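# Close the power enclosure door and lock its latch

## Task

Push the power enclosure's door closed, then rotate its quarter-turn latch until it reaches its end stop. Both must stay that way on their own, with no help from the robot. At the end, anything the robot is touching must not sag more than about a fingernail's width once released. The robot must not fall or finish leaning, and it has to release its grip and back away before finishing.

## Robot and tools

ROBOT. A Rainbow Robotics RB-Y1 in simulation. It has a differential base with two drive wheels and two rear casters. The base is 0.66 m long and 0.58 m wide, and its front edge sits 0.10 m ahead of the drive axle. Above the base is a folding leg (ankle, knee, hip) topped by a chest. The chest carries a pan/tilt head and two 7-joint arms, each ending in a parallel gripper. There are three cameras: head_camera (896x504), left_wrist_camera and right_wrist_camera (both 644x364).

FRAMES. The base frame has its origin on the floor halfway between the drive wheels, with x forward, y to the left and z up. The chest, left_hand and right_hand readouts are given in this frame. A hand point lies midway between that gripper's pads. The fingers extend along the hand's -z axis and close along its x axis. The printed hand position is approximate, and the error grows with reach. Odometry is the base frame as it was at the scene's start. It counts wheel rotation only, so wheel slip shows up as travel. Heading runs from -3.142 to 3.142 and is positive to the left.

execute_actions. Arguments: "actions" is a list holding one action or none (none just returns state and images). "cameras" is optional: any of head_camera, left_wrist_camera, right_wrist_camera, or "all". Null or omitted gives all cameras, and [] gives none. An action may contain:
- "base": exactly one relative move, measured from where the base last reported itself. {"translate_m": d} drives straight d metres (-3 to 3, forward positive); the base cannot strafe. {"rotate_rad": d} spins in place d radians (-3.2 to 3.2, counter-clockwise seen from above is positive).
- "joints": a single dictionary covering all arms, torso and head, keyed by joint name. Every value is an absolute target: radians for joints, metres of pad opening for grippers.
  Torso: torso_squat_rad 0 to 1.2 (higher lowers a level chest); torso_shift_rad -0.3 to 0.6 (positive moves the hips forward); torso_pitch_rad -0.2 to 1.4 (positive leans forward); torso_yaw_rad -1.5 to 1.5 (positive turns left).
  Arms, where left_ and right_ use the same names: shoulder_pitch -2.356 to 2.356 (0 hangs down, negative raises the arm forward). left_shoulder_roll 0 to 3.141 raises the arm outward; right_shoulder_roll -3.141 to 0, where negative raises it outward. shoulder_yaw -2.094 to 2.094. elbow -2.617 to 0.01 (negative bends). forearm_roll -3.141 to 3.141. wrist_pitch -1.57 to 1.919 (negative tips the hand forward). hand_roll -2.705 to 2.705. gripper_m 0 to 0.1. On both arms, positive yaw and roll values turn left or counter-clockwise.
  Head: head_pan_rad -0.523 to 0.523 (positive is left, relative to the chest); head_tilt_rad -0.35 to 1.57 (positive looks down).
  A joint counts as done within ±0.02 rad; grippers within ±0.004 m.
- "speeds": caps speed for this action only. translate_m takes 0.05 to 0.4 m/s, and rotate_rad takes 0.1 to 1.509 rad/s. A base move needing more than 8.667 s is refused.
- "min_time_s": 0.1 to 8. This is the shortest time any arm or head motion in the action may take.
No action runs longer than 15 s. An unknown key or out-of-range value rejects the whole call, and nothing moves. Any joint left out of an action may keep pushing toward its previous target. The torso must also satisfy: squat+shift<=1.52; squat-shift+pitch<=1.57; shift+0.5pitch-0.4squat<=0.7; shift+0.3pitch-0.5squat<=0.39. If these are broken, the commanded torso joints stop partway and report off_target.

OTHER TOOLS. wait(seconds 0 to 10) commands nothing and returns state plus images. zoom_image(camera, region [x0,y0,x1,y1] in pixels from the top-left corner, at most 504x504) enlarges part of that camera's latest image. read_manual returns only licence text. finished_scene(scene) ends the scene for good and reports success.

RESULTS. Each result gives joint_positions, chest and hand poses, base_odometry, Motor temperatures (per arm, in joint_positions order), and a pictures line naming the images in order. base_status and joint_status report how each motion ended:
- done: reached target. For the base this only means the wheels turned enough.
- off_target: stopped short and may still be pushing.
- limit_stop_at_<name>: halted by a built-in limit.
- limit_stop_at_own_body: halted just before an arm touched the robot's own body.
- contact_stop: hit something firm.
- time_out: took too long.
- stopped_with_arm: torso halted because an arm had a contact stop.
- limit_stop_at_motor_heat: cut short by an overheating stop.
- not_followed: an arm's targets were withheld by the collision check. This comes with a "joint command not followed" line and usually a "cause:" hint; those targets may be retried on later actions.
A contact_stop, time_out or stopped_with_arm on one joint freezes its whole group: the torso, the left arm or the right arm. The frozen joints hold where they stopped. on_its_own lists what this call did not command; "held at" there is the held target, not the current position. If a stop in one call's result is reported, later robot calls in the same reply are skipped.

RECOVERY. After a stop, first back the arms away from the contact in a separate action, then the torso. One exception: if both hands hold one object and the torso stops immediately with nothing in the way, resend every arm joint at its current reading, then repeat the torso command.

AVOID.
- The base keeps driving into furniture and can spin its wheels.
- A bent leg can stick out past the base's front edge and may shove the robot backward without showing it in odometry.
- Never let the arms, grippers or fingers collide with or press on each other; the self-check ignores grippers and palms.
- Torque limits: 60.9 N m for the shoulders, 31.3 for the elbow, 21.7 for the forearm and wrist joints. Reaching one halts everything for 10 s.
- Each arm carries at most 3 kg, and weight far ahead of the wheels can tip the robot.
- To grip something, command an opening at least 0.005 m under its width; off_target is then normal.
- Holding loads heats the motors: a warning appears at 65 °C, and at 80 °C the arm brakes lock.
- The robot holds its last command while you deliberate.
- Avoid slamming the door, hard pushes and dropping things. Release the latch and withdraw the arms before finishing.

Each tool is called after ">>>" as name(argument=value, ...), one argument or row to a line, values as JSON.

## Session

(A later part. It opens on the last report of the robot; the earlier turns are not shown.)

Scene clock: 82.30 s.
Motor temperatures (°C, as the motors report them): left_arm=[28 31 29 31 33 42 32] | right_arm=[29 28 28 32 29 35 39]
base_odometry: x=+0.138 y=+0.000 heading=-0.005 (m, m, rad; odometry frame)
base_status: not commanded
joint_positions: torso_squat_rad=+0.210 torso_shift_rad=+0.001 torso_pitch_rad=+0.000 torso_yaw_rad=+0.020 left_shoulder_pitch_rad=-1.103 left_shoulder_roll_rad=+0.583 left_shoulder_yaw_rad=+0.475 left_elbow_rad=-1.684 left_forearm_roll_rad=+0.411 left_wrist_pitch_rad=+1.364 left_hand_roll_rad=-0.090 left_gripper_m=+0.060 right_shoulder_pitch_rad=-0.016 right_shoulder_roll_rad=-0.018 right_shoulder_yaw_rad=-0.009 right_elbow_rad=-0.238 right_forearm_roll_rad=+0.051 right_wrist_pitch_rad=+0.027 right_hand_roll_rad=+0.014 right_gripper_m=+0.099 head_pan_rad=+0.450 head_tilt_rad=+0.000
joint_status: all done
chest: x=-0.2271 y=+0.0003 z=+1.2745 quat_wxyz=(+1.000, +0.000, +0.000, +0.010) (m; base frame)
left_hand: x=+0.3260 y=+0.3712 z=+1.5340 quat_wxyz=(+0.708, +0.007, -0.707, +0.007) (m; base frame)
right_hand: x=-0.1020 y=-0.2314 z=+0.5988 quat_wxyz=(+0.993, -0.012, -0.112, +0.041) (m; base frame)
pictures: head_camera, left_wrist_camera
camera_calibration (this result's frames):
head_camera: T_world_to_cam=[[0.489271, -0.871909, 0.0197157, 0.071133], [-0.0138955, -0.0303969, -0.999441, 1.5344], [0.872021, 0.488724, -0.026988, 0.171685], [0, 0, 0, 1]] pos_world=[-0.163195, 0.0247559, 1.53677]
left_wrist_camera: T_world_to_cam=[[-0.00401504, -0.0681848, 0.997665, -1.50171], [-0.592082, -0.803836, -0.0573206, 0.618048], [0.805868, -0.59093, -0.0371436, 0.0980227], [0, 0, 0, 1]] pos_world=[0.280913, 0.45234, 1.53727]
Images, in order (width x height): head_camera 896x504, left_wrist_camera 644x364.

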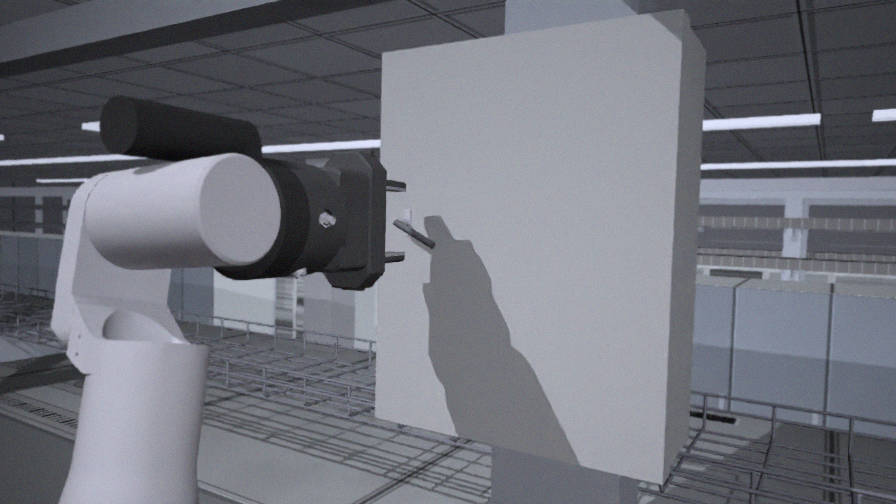

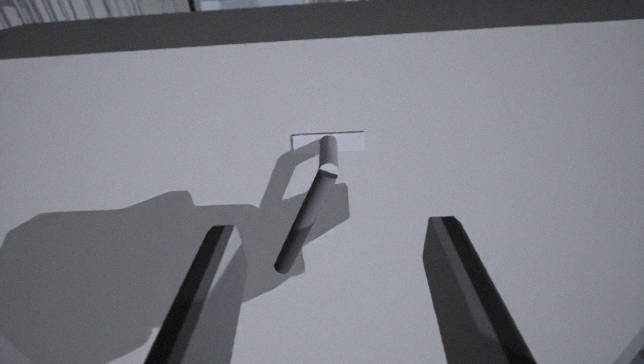

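>>> execute_actions(
  actions=[
    {"base":{"translate_m":0.036},"joints":{"left_hand_roll_rad":-0.5,"left_gripper_m":0.04}},
  ],
  cameras=[],
)

>>> execute_actions(
  actions=[
    {"joints":{"left_gripper_m":0.004}},
  ],
  cameras=["left_wrist_camera"],
)

>>> execute_actions(
  actions=[
    {"joints":{"left_hand_roll_rad":-1.72},"min_time_s":2},
  ],
  cameras=["left_wrist_camera"],
)

Scene clock: 90.90 s.
Motor temperatures (°C, as the motors report them): left_arm=[28 31 29 31 32 41 32] | right_arm=[29 28 28 32 29 35 39]
base_odometry: x=+0.174 y=-0.001 heading=-0.004 (m, m, rad; odometry frame)
base_status: done
joint_positions: torso_squat_rad=+0.210 torso_shift_rad=+0.001 torso_pitch_rad=+0.001 torso_yaw_rad=+0.020 left_shoulder_pitch_rad=-1.103 left_shoulder_roll_rad=+0.583 left_shoulder_yaw_rad=+0.475 left_elbow_rad=-1.684 left_forearm_roll_rad=+0.411 left_wrist_pitch_rad=+1.364 left_hand_roll_rad=-0.500 left_gripper_m=+0.040 right_shoulder_pitch_rad=-0.016 right_shoulder_roll_rad=-0.018 right_shoulder_yaw_rad=-0.009 right_elbow_rad=-0.238 right_forearm_roll_rad=+0.051 right_wrist_pitch_rad=+0.027 right_hand_roll_rad=+0.014 right_gripper_m=+0.099 head_pan_rad=+0.450 head_tilt_rad=+0.000
joint_status: all done
chest: x=-0.2270 y=+0.0003 z=+1.2746 quat_wxyz=(+1.000, +0.000, +0.000, +0.010) (m; base frame)
left_hand: x=+0.3263 y=+0.3711 z=+1.5337 quat_wxyz=(+0.694, +0.150, -0.690, -0.137) (m; base frame)
right_hand: x=-0.1019 y=-0.2314 z=+0.5988 quat_wxyz=(+0.993, -0.012, -0.112, +0.041) (m; base frame)
pictures: none
No camera images: the call's "cameras" was empty. Leave "cameras" out to get every camera's image.

Scene clock: 91.73 s.
Motor temperatures (°C, as the motors report them): left_arm=[28 31 29 31 33 41 32] | right_arm=[29 28 28 32 29 35 39]
base_odometry: x=+0.174 y=-0.001 heading=-0.004 (m, m, rad; odometry frame)
base_status: not commanded
joint_positions: torso_squat_rad=+0.210 torso_shift_rad=+0.001 torso_pitch_rad=+0.001 torso_yaw_rad=+0.020 left_shoulder_pitch_rad=-1.099 left_shoulder_roll_rad=+0.582 left_shoulder_yaw_rad=+0.475 left_elbow_rad=-1.682 left_forearm_roll_rad=+0.410 left_wrist_pitch_rad=+1.366 left_hand_roll_rad=-0.500 left_gripper_m=+0.007 right_shoulder_pitch_rad=-0.016 right_shoulder_roll_rad=-0.018 right_shoulder_yaw_rad=-0.009 right_elbow_rad=-0.238 right_forearm_roll_rad=+0.051 right_wrist_pitch_rad=+0.027 right_hand_roll_rad=+0.014 right_gripper_m=+0.099 head_pan_rad=+0.450 head_tilt_rad=+0.000
joint_status: all done
chest: x=-0.2268 y=+0.0006 z=+1.2746 quat_wxyz=(+1.000, +0.000, +0.001, +0.010) (m; base frame)
left_hand: x=+0.3277 y=+0.3724 z=+1.5300 quat_wxyz=(+0.697, +0.150, -0.687, -0.137) (m; base frame)
right_hand: x=-0.1020 y=-0.2315 z=+0.5989 quat_wxyz=(+0.993, -0.012, -0.112, +0.041) (m; base frame)
pictures: left_wrist_camera
camera_calibration (this result's frames):
left_wrist_camera: T_world_to_cam=[[0.0116353, -0.458516, 0.88861, -1.19058], [-0.596603, -0.716347, -0.361817, 1.05454], [0.802452, -0.525938, -0.281887, 0.448618], [0, 0, 0, 1]] pos_world=[0.282999, 0.445458, 1.56598]
Images, in order (width x height): left_wrist_camera 644x364.

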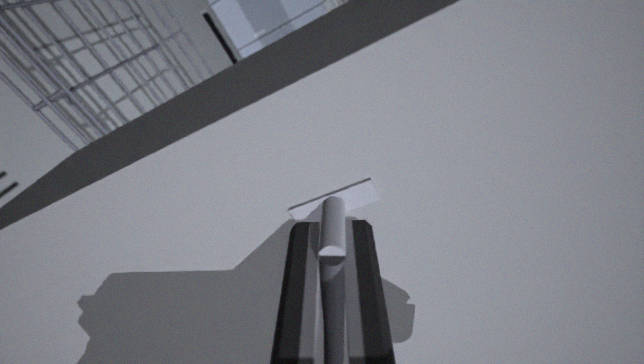

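Scene clock: 94.03 s.
Motor temperatures (°C, as the motors report them): left_arm=[29 31 29 31 33 42 32] | right_arm=[29 28 28 32 29 35 39]
base_odometry: x=+0.174 y=-0.001 heading=-0.004 (m, m, rad; odometry frame)
base_status: not commanded
joint_positions: torso_squat_rad=+0.210 torso_shift_rad=+0.001 torso_pitch_rad=+0.002 torso_yaw_rad=+0.021 left_shoulder_pitch_rad=-1.094 left_shoulder_roll_rad=+0.583 left_shoulder_yaw_rad=+0.477 left_elbow_rad=-1.678 left_forearm_roll_rad=+0.409 left_wrist_pitch_rad=+1.367 left_hand_roll_rad=-1.719 left_gripper_m=+0.011 right_shoulder_pitch_rad=-0.016 right_shoulder_roll_rad=-0.018 right_shoulder_yaw_rad=-0.009 right_elbow_rad=-0.238 right_forearm_roll_rad=+0.051 right_wrist_pitch_rad=+0.027 right_hand_roll_rad=+0.014 right_gripper_m=+0.099 head_pan_rad=+0.450 head_tilt_rad=+0.000
joint_status: all done
chest: x=-0.2264 y=+0.0017 z=+1.2746 quat_wxyz=(+1.000, -0.001, +0.001, +0.010) (m; base frame)
left_hand: x=+0.3289 y=+0.3769 z=+1.5251 quat_wxyz=(+0.498, +0.514, -0.475, -0.512) (m; base frame)
right_hand: x=-0.1020 y=-0.2315 z=+0.5992 quat_wxyz=(+0.993, -0.013, -0.112, +0.041) (m; base frame)
pictures: left_wrist_camera
camera_calibration (this result's frames):
left_wrist_camera: T_world_to_cam=[[0.0162498, -0.992608, -0.120268, 0.554293], [-0.625197, 0.0837832, -0.775957, 1.39612], [0.780298, 0.0878005, -0.619214, 0.739109], [0, 0, 0, 1]] pos_world=[0.28712, 0.36833, 1.60766]
Images, in order (width x height): left_wrist_camera 644x364.

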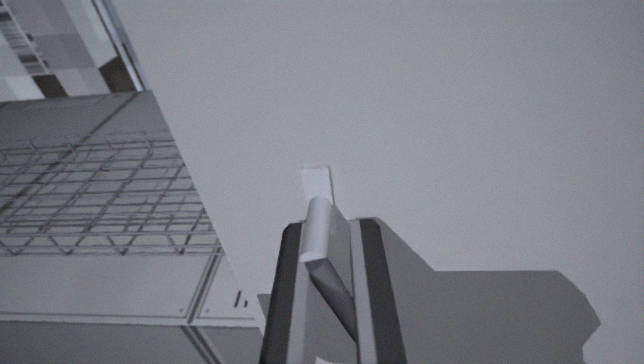

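>>> execute_actions(
  actions=[
    {"joints":{"left_hand_roll_rad":-1.95,"torso_yaw_rad":0.033,"torso_squat_rad":0.25,"left_gripper_m":0.0},"min_time_s":1},
  ],
  cameras=["left_wrist_camera"],
)

>>> execute_actions(
  actions=[
    {"joints":{"left_gripper_m":0.06,"left_hand_roll_rad":-1.66}},
  ],
  cameras=["left_wrist_camera"],
)

Scene clock: 100.30 s.
Motor temperatures (°C, as the motors report them): left_arm=[31 31 29 33 35 45 32] | right_arm=[29 28 28 32 29 35 39]
base_odometry: x=+0.174 y=-0.001 heading=-0.004 (m, m, rad; odometry frame)
base_status: not commanded
joint_positions: torso_squat_rad=+0.250 torso_shift_rad=+0.002 torso_pitch_rad=+0.003 torso_yaw_rad=+0.033 left_shoulder_pitch_rad=-1.099 left_shoulder_roll_rad=+0.583 left_shoulder_yaw_rad=+0.476 left_elbow_rad=-1.679 left_forearm_roll_rad=+0.409 left_wrist_pitch_rad=+1.364 left_hand_roll_rad=-1.949 left_gripper_m=+0.012 right_shoulder_pitch_rad=-0.016 right_shoulder_roll_rad=-0.018 right_shoulder_yaw_rad=-0.009 right_elbow_rad=-0.238 right_forearm_roll_rad=+0.051 right_wrist_pitch_rad=+0.027 right_hand_roll_rad=+0.014 right_gripper_m=+0.099 head_pan_rad=+0.450 head_tilt_rad=+0.000
joint_status: left_gripper_m off_target (ended at +0.012, target +0.000); the others done
chest: x=-0.2254 y=+0.0012 z=+1.2682 quat_wxyz=(+1.000, -0.001, +0.002, +0.016) (m; base frame)
left_hand: x=+0.3250 y=+0.3814 z=+1.5221 quat_wxyz=(+0.437, +0.570, -0.411, -0.562) (m; base frame)
right_hand: x=-0.0991 y=-0.2298 z=+0.5925 quat_wxyz=(+0.993, -0.012, -0.111, +0.047) (m; base frame)
pictures: left_wrist_camera
camera_calibration (this result's frames):
left_wrist_camera: T_world_to_cam=[[0.0222099, -0.938198, -0.345386, 0.878429], [-0.626074, 0.256291, -0.736442, 1.26534], [0.779447, 0.232594, -0.581689, 0.627776], [0, 0, 0, 1]] pos_world=[0.283365, 0.353829, 1.60041]
Images, in order (width x height): left_wrist_camera 644x364.

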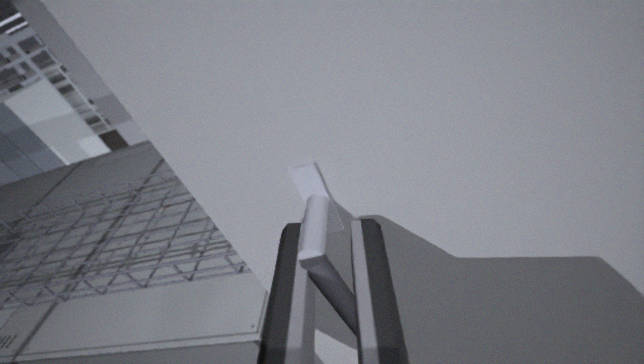

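Scene clock: 102.07 s.
Motor temperatures (°C, as the motors report them): left_arm=[31 31 29 33 35 45 32] | right_arm=[29 28 28 32 29 35 39]
base_odometry: x=+0.174 y=-0.001 heading=-0.004 (m, m, rad; odometry frame)
base_status: not commanded
joint_positions: torso_squat_rad=+0.250 torso_shift_rad=+0.001 torso_pitch_rad=+0.001 torso_yaw_rad=+0.033 left_shoulder_pitch_rad=-1.103 left_shoulder_roll_rad=+0.583 left_shoulder_yaw_rad=+0.475 left_elbow_rad=-1.684 left_forearm_roll_rad=+0.411 left_wrist_pitch_rad=+1.364 left_hand_roll_rad=-1.660 left_gripper_m=+0.060 right_shoulder_pitch_rad=-0.016 right_shoulder_roll_rad=-0.018 right_shoulder_yaw_rad=-0.009 right_elbow_rad=-0.238 right_forearm_roll_rad=+0.051 right_wrist_pitch_rad=+0.027 right_hand_roll_rad=+0.014 right_gripper_m=+0.099 head_pan_rad=+0.450 head_tilt_rad=+0.000
joint_status: all done
chest: x=-0.2269 y=+0.0002 z=+1.2682 quat_wxyz=(+1.000, +0.000, +0.000, +0.016) (m; base frame)
left_hand: x=+0.3216 y=+0.3782 z=+1.5271 quat_wxyz=(+0.509, +0.507, -0.491, -0.492) (m; base frame)
right_hand: x=-0.0991 y=-0.2298 z=+0.5924 quat_wxyz=(+0.993, -0.011, -0.112, +0.047) (m; base frame)
pictures: left_wrist_camera
camera_calibration (this result's frames):
left_wrist_camera: T_world_to_cam=[[0.0252525, -0.997419, -0.0672188, 0.473875], [-0.61104, 0.037817, -0.790696, 1.42838], [0.791197, 0.0610404, -0.608508, 0.736115], [0, 0, 0, 1]] pos_world=[0.278418, 0.373702, 1.6092]
Images, in order (width x height): left_wrist_camera 644x364.

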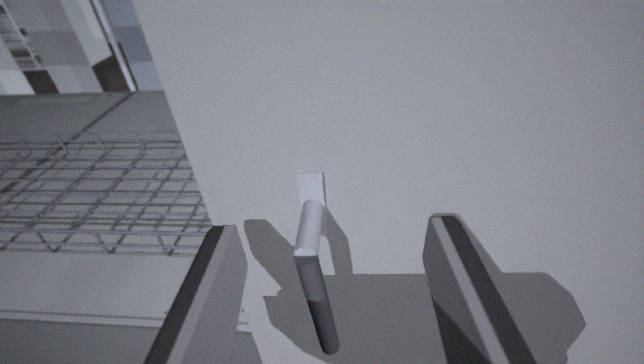

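>>> execute_actions(
  actions=[
    {"joints":{"torso_squat_rad":0.34,"torso_yaw_rad":0.045,"left_hand_roll_rad":-1.8}},
  ],
  cameras=[],
)

>>> execute_actions(
  actions=[
    {"joints":{"left_gripper_m":0.002}},
  ],
  cameras=["left_wrist_camera"],
)

>>> execute_actions(
  actions=[
    {"joints":{"left_gripper_m":0.06,"left_hand_roll_rad":-1.66}},
  ],
  cameras=["left_wrist_camera"],
)

>>> execute_actions(
  actions=[
    {"base":{"translate_m":-0.14},"joints":{"torso_yaw_rad":0.12}},
  ],
)

Scene clock: 107.40 s.
Motor temperatures (°C, as the motors report them): left_arm=[31 31 29 33 34 43 32] | right_arm=[29 28 28 32 29 35 39]
base_odometry: x=+0.174 y=-0.001 heading=-0.004 (m, m, rad; odometry frame)
base_status: not commanded
joint_positions: torso_squat_rad=+0.340 torso_shift_rad=+0.001 torso_pitch_rad=+0.000 torso_yaw_rad=+0.045 left_shoulder_pitch_rad=-1.103 left_shoulder_roll_rad=+0.583 left_shoulder_yaw_rad=+0.475 left_elbow_rad=-1.684 left_forearm_roll_rad=+0.411 left_wrist_pitch_rad=+1.364 left_hand_roll_rad=-1.800 left_gripper_m=+0.060 right_shoulder_pitch_rad=-0.016 right_shoulder_roll_rad=-0.018 right_shoulder_yaw_rad=-0.009 right_elbow_rad=-0.238 right_forearm_roll_rad=+0.051 right_wrist_pitch_rad=+0.027 right_hand_roll_rad=+0.014 right_gripper_m=+0.099 head_pan_rad=+0.450 head_tilt_rad=+0.000
joint_status: all done
chest: x=-0.2272 y=+0.0002 z=+1.2499 quat_wxyz=(+1.000, +0.000, +0.000, +0.022) (m; base frame)
left_hand: x=+0.3167 y=+0.3847 z=+1.5091 quat_wxyz=(+0.476, +0.543, -0.452, -0.524) (m; base frame)
right_hand: x=-0.0962 y=-0.2282 z=+0.5741 quat_wxyz=(+0.992, -0.011, -0.112, +0.053) (m; base frame)
pictures: none
No camera images: the call's "cameras" was empty. Leave "cameras" out to get every camera's image.

Scene clock: 108.57 s.
Motor temperatures (°C, as the motors report them): left_arm=[31 31 29 33 34 43 32] | right_arm=[29 28 28 32 29 35 39]
base_odometry: x=+0.174 y=-0.001 heading=-0.004 (m, m, rad; odometry frame)
base_status: not commanded
joint_positions: torso_squat_rad=+0.340 torso_shift_rad=+0.001 torso_pitch_rad=+0.000 torso_yaw_rad=+0.045 left_shoulder_pitch_rad=-1.103 left_shoulder_roll_rad=+0.582 left_shoulder_yaw_rad=+0.474 left_elbow_rad=-1.684 left_forearm_roll_rad=+0.411 left_wrist_pitch_rad=+1.364 left_hand_roll_rad=-1.800 left_gripper_m=+0.009 right_shoulder_pitch_rad=-0.016 right_shoulder_roll_rad=-0.018 right_shoulder_yaw_rad=-0.009 right_elbow_rad=-0.238 right_forearm_roll_rad=+0.051 right_wrist_pitch_rad=+0.027 right_hand_roll_rad=+0.014 right_gripper_m=+0.099 head_pan_rad=+0.450 head_tilt_rad=+0.000
joint_status: left_gripper_m off_target (ended at +0.009, target +0.002)
chest: x=-0.2272 y=+0.0001 z=+1.2499 quat_wxyz=(+1.000, +0.000, +0.000, +0.022) (m; base frame)
left_hand: x=+0.3170 y=+0.3839 z=+1.5089 quat_wxyz=(+0.476, +0.543, -0.452, -0.524) (m; base frame)
right_hand: x=-0.0963 y=-0.2282 z=+0.5741 quat_wxyz=(+0.992, -0.011, -0.112, +0.053) (m; base frame)
pictures: left_wrist_camera
camera_calibration (this result's frames):
left_wrist_camera: T_world_to_cam=[[0.0344416, -0.977981, -0.205832, 0.677178], [-0.615981, 0.14141, -0.774965, 1.34899], [0.787008, 0.153479, -0.597548, 0.677698], [0, 0, 0, 1]] pos_world=[0.274278, 0.367493, 1.58976]
Images, in order (width x height): left_wrist_camera 644x364.

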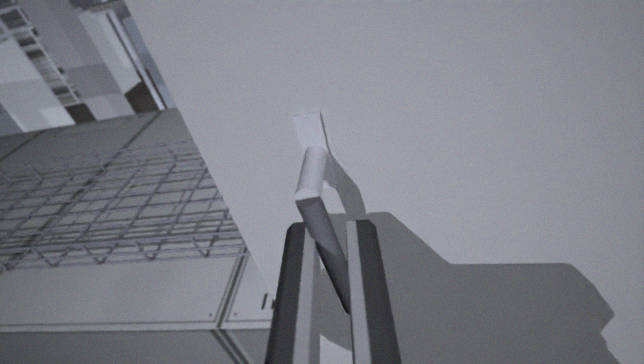

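Scene clock: 109.63 s.
Motor temperatures (°C, as the motors report them): left_arm=[30 31 29 33 34 43 32] | right_arm=[29 28 28 32 29 35 39]
base_odometry: x=+0.174 y=-0.001 heading=-0.004 (m, m, rad; odometry frame)
base_status: not commanded
joint_positions: torso_squat_rad=+0.340 torso_shift_rad=+0.001 torso_pitch_rad=+0.000 torso_yaw_rad=+0.045 left_shoulder_pitch_rad=-1.103 left_shoulder_roll_rad=+0.583 left_shoulder_yaw_rad=+0.475 left_elbow_rad=-1.684 left_forearm_roll_rad=+0.411 left_wrist_pitch_rad=+1.364 left_hand_roll_rad=-1.660 left_gripper_m=+0.060 right_shoulder_pitch_rad=-0.016 right_shoulder_roll_rad=-0.018 right_shoulder_yaw_rad=-0.009 right_elbow_rad=-0.238 right_forearm_roll_rad=+0.051 right_wrist_pitch_rad=+0.027 right_hand_roll_rad=+0.014 right_gripper_m=+0.099 head_pan_rad=+0.450 head_tilt_rad=+0.000
joint_status: all done
chest: x=-0.2272 y=+0.0002 z=+1.2499 quat_wxyz=(+1.000, +0.000, +0.000, +0.022) (m; base frame)
left_hand: x=+0.3168 y=+0.3844 z=+1.5091 quat_wxyz=(+0.512, +0.510, -0.489, -0.489) (m; base frame)
right_hand: x=-0.0963 y=-0.2282 z=+0.5741 quat_wxyz=(+0.992, -0.011, -0.112, +0.053) (m; base frame)
pictures: left_wrist_camera
camera_calibration (this result's frames):
left_wrist_camera: T_world_to_cam=[[0.0367208, -0.99704, -0.0675548, 0.475639], [-0.611131, 0.0310812, -0.790919, 1.41389], [0.790677, 0.0703281, -0.608181, 0.724693], [0, 0, 0, 1]] pos_world=[0.273608, 0.37932, 1.59115]
Images, in order (width x height): left_wrist_camera 644x364.

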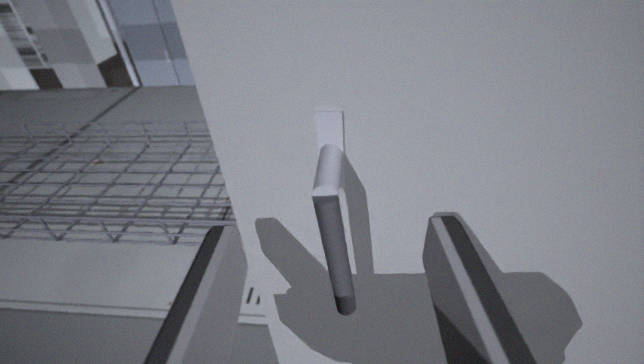

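Scene clock: 111.80 s.
Motor temperatures (°C, as the motors report them): left_arm=[30 31 29 32 34 43 32] | right_arm=[29 28 28 32 29 35 39]
base_odometry: x=+0.034 y=+0.000 heading=-0.003 (m, m, rad; odometry frame)
base_status: done
joint_positions: torso_squat_rad=+0.340 torso_shift_rad=+0.001 torso_pitch_rad=+0.001 torso_yaw_rad=+0.120 left_shoulder_pitch_rad=-1.103 left_shoulder_roll_rad=+0.583 left_shoulder_yaw_rad=+0.475 left_elbow_rad=-1.684 left_forearm_roll_rad=+0.411 left_wrist_pitch_rad=+1.364 left_hand_roll_rad=-1.660 left_gripper_m=+0.060 right_shoulder_pitch_rad=-0.016 right_shoulder_roll_rad=-0.018 right_shoulder_yaw_rad=-0.009 right_elbow_rad=-0.238 right_forearm_roll_rad=+0.051 right_wrist_pitch_rad=+0.027 right_hand_roll_rad=+0.014 right_gripper_m=+0.099 head_pan_rad=+0.450 head_tilt_rad=+0.000
joint_status: all done
chest: x=-0.2271 y=+0.0002 z=+1.2499 quat_wxyz=(+0.998, +0.000, +0.000, +0.060) (m; base frame)
left_hand: x=+0.2864 y=+0.4243 z=+1.5092 quat_wxyz=(+0.530, +0.528, -0.469, -0.470) (m; base frame)
right_hand: x=-0.0795 y=-0.2177 z=+0.5741 quat_wxyz=(+0.989, -0.006, -0.113, +0.090) (m; base frame)
pictures: head_camera, left_wrist_camera, right_wrist_camera
camera_calibration (this result's frames):
head_camera: T_world_to_cam=[[0.573794, -0.818767, 0.019517, 0.0909604], [-0.0107989, -0.0313919, -0.999449, 1.51042], [0.818929, 0.573267, -0.0268542, 0.158869], [0, 0, 0, 1]] pos_world=[-0.165984, 0.0308163, 1.51208]
left_wrist_camera: T_world_to_cam=[[0.111782, -0.991431, -0.0675954, 0.492732], [-0.611514, -0.0150109, -0.791091, 1.41407], [0.783298, 0.129765, -0.607952, 0.722571], [0, 0, 0, 1]] pos_world=[0.243653, 0.415972, 1.59125]
right_wrist_camera: T_world_to_cam=[[-0.955717, -0.22478, -0.189944, -0.0256614], [-0.294114, 0.751704, 0.590286, -0.166792], [0.0100977, 0.620012, -0.784527, 0.669934], [0, 0, 0, 1]] pos_world=[-0.0803456, -0.295757, 0.619163]
Images, in order (width x height): head_camera 896x504, left_wrist_camera 644x364, right_wrist_camera 644x364.

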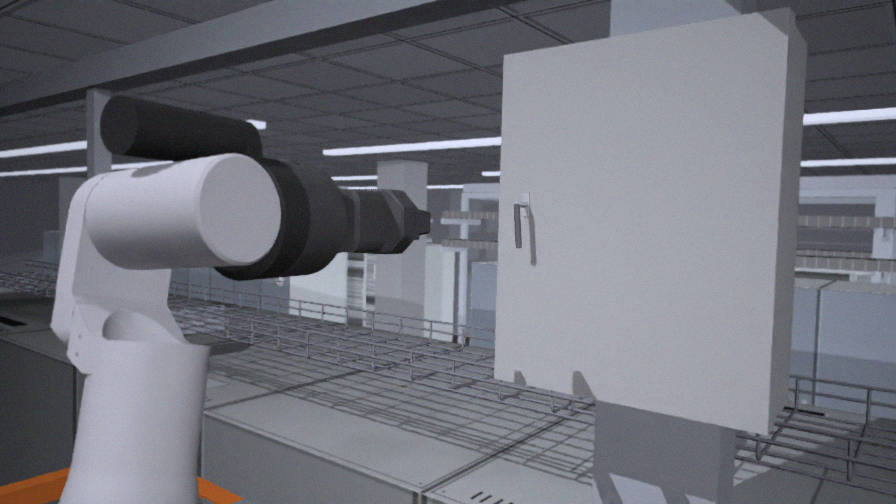

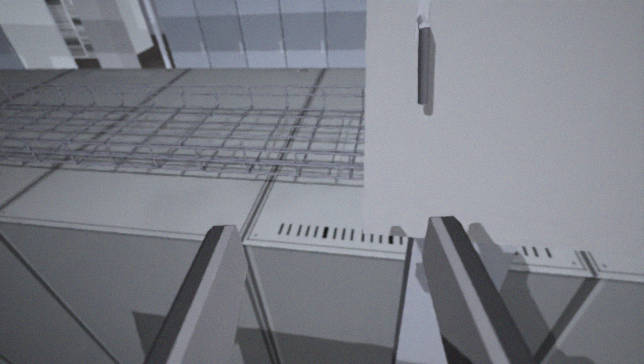

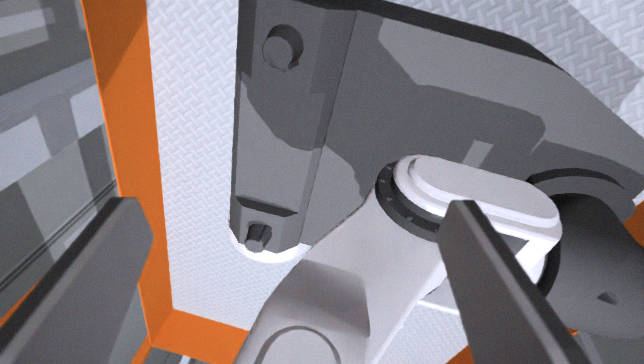

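>>> execute_actions(
  actions=[
    {"base":{"translate_m":0.15},"joints":{"torso_yaw_rad":0.045,"torso_squat_rad":0.39,"left_gripper_m":0.04}},
  ],
  cameras=["left_wrist_camera"],
)

>>> execute_actions(
  actions=[
    {"joints":{"torso_yaw_rad":0.065,"left_gripper_m":0.016}},
  ],
  cameras=["left_wrist_camera"],
)

>>> execute_actions(
  actions=[
    {"joints":{"left_gripper_m":0.07}},
  ],
  cameras=[],
)

>>> execute_actions(
  actions=[
    {"base":{"translate_m":-0.15},"joints":{"head_pan_rad":0.2}},
  ],
  cameras=["head_camera"],
)

Scene clock: 120.50 s.
Motor temperatures (°C, as the motors report them): left_arm=[30 31 29 32 34 41 32] | right_arm=[29 28 28 32 29 35 39]
base_odometry: x=+0.184 y=+0.000 heading=-0.002 (m, m, rad; odometry frame)
base_status: done
joint_positions: torso_squat_rad=+0.390 torso_shift_rad=+0.001 torso_pitch_rad=+0.001 torso_yaw_rad=+0.045 left_shoulder_pitch_rad=-1.103 left_shoulder_roll_rad=+0.583 left_shoulder_yaw_rad=+0.475 left_elbow_rad=-1.684 left_forearm_roll_rad=+0.411 left_wrist_pitch_rad=+1.364 left_hand_roll_rad=-1.660 left_gripper_m=+0.040 right_shoulder_pitch_rad=-0.016 right_shoulder_roll_rad=-0.018 right_shoulder_yaw_rad=-0.009 right_elbow_rad=-0.238 right_forearm_roll_rad=+0.051 right_wrist_pitch_rad=+0.027 right_hand_roll_rad=+0.014 right_gripper_m=+0.099 head_pan_rad=+0.450 head_tilt_rad=+0.000
joint_status: all done
chest: x=-0.2271 y=+0.0002 z=+1.2374 quat_wxyz=(+1.000, +0.000, +0.000, +0.023) (m; base frame)
left_hand: x=+0.3168 y=+0.3846 z=+1.4966 quat_wxyz=(+0.512, +0.510, -0.489, -0.489) (m; base frame)
right_hand: x=-0.0963 y=-0.2282 z=+0.5616 quat_wxyz=(+0.992, -0.011, -0.112, +0.053) (m; base frame)
pictures: left_wrist_camera
camera_calibration (this result's frames):
left_wrist_camera: T_world_to_cam=[[0.0371457, -0.997029, -0.0674829, 0.474795], [-0.611052, 0.030772, -0.790992, 1.40422], [0.790718, 0.0706175, -0.608093, 0.716809], [0, 0, 0, 1]] pos_world=[0.273623, 0.379554, 1.57866]
Images, in order (width x height): left_wrist_camera 644x364.

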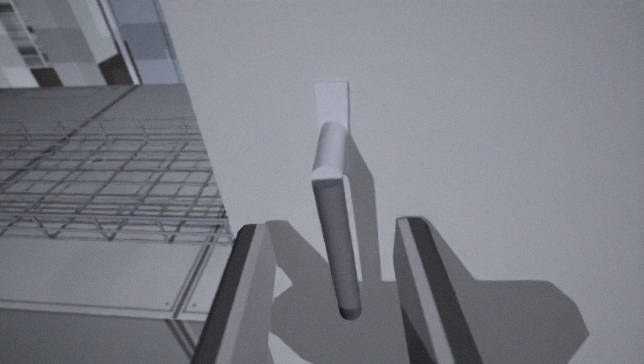

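Scene clock: 121.60 s.
Motor temperatures (°C, as the motors report them): left_arm=[30 31 29 32 34 41 32] | right_arm=[29 28 28 32 29 35 39]
base_odometry: x=+0.184 y=+0.000 heading=-0.002 (m, m, rad; odometry frame)
base_status: not commanded
joint_positions: torso_squat_rad=+0.390 torso_shift_rad=+0.001 torso_pitch_rad=+0.001 torso_yaw_rad=+0.064 left_shoulder_pitch_rad=-1.103 left_shoulder_roll_rad=+0.580 left_shoulder_yaw_rad=+0.472 left_elbow_rad=-1.684 left_forearm_roll_rad=+0.413 left_wrist_pitch_rad=+1.364 left_hand_roll_rad=-1.660 left_gripper_m=+0.017 right_shoulder_pitch_rad=-0.016 right_shoulder_roll_rad=-0.018 right_shoulder_yaw_rad=-0.009 right_elbow_rad=-0.238 right_forearm_roll_rad=+0.051 right_wrist_pitch_rad=+0.027 right_hand_roll_rad=+0.014 right_gripper_m=+0.099 head_pan_rad=+0.450 head_tilt_rad=+0.000
joint_status: all done
chest: x=-0.2270 y=-0.0004 z=+1.2374 quat_wxyz=(+0.999, +0.001, +0.000, +0.032) (m; base frame)
left_hand: x=+0.3102 y=+0.3919 z=+1.4963 quat_wxyz=(+0.515, +0.514, -0.484, -0.486) (m; base frame)
right_hand: x=-0.0919 y=-0.2256 z=+0.5614 quat_wxyz=(+0.992, -0.009, -0.112, +0.063) (m; base frame)
pictures: left_wrist_camera
camera_calibration (this result's frames):
left_wrist_camera: T_world_to_cam=[[0.0513439, -0.996302, -0.0688872, 0.479669], [-0.612586, 0.0230583, -0.790068, 1.40182], [0.788735, 0.0827644, -0.609137, 0.718772], [0, 0, 0, 1]] pos_world=[0.267185, 0.386083, 1.5784]
Images, in order (width x height): left_wrist_camera 644x364.

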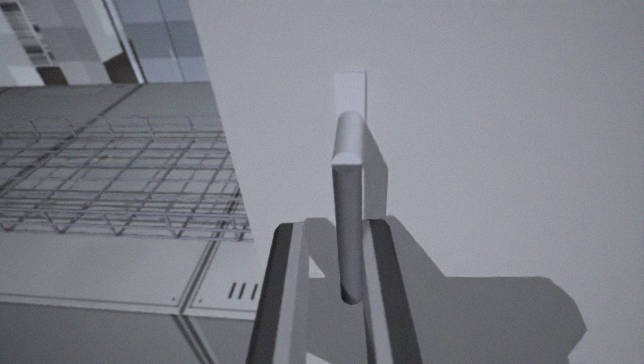

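Scene clock: 122.63 s.
Motor temperatures (°C, as the motors report them): left_arm=[30 31 29 32 34 41 32] | right_arm=[29 28 28 32 29 35 39]
base_odometry: x=+0.184 y=+0.000 heading=-0.002 (m, m, rad; odometry frame)
base_status: not commanded
joint_positions: torso_squat_rad=+0.390 torso_shift_rad=+0.001 torso_pitch_rad=+0.001 torso_yaw_rad=+0.065 left_shoulder_pitch_rad=-1.103 left_shoulder_roll_rad=+0.583 left_shoulder_yaw_rad=+0.475 left_elbow_rad=-1.684 left_forearm_roll_rad=+0.411 left_wrist_pitch_rad=+1.364 left_hand_roll_rad=-1.660 left_gripper_m=+0.070 right_shoulder_pitch_rad=-0.016 right_shoulder_roll_rad=-0.018 right_shoulder_yaw_rad=-0.009 right_elbow_rad=-0.238 right_forearm_roll_rad=+0.051 right_wrist_pitch_rad=+0.027 right_hand_roll_rad=+0.014 right_gripper_m=+0.099 head_pan_rad=+0.450 head_tilt_rad=+0.000
joint_status: all done
chest: x=-0.2270 y=+0.0001 z=+1.2374 quat_wxyz=(+0.999, +0.000, +0.000, +0.032) (m; base frame)
left_hand: x=+0.3091 y=+0.3950 z=+1.4967 quat_wxyz=(+0.516, +0.515, -0.483, -0.484) (m; base frame)
right_hand: x=-0.0918 y=-0.2255 z=+0.5615 quat_wxyz=(+0.992, -0.009, -0.112, +0.063) (m; base frame)
pictures: none
No camera images: the call's "cameras" was empty. Leave "cameras" out to get every camera's image.

Scene clock: 124.73 s.
Motor temperatures (°C, as the motors report them): left_arm=[30 31 29 32 34 41 32] | right_arm=[29 28 28 32 29 35 39]
base_odometry: x=+0.034 y=+0.000 heading=-0.001 (m, m, rad; odometry frame)
base_status: done
joint_positions: torso_squat_rad=+0.390 torso_shift_rad=+0.001 torso_pitch_rad=+0.000 torso_yaw_rad=+0.065 left_shoulder_pitch_rad=-1.103 left_shoulder_roll_rad=+0.583 left_shoulder_yaw_rad=+0.475 left_elbow_rad=-1.684 left_forearm_roll_rad=+0.411 left_wrist_pitch_rad=+1.364 left_hand_roll_rad=-1.660 left_gripper_m=+0.070 right_shoulder_pitch_rad=-0.016 right_shoulder_roll_rad=-0.018 right_shoulder_yaw_rad=-0.009 right_elbow_rad=-0.238 right_forearm_roll_rad=+0.051 right_wrist_pitch_rad=+0.027 right_hand_roll_rad=+0.014 right_gripper_m=+0.099 head_pan_rad=+0.200 head_tilt_rad=+0.000
joint_status: all done
chest: x=-0.2272 y=+0.0001 z=+1.2374 quat_wxyz=(+0.999, +0.000, +0.000, +0.032) (m; base frame)
left_hand: x=+0.3089 y=+0.3953 z=+1.4968 quat_wxyz=(+0.516, +0.515, -0.483, -0.484) (m; base frame)
right_hand: x=-0.0918 y=-0.2255 z=+0.5616 quat_wxyz=(+0.992, -0.010, -0.112, +0.063) (m; base frame)
pictures: head_camera
camera_calibration (this result's frames):
head_camera: T_world_to_cam=[[0.301446, -0.953282, 0.019575, 0.034395], [-0.0197754, -0.0267763, -0.999446, 1.49605], [0.953278, 0.300892, -0.0269232, 0.187266], [0, 0, 0, 1]] pos_world=[-0.1593, 0.0165, 1.49959]
Images, in order (width x height): head_camera 896x504.

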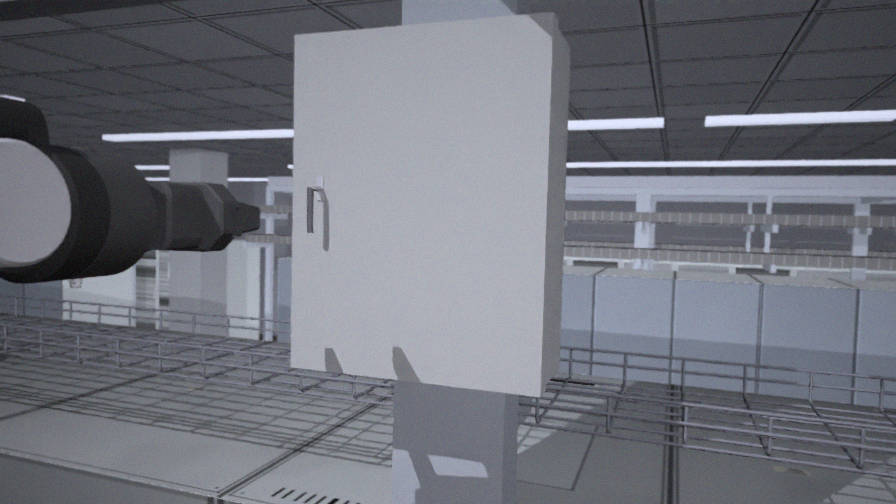

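>>> finished_scene(
  scene=1,
)

The scene is finished: the task was done.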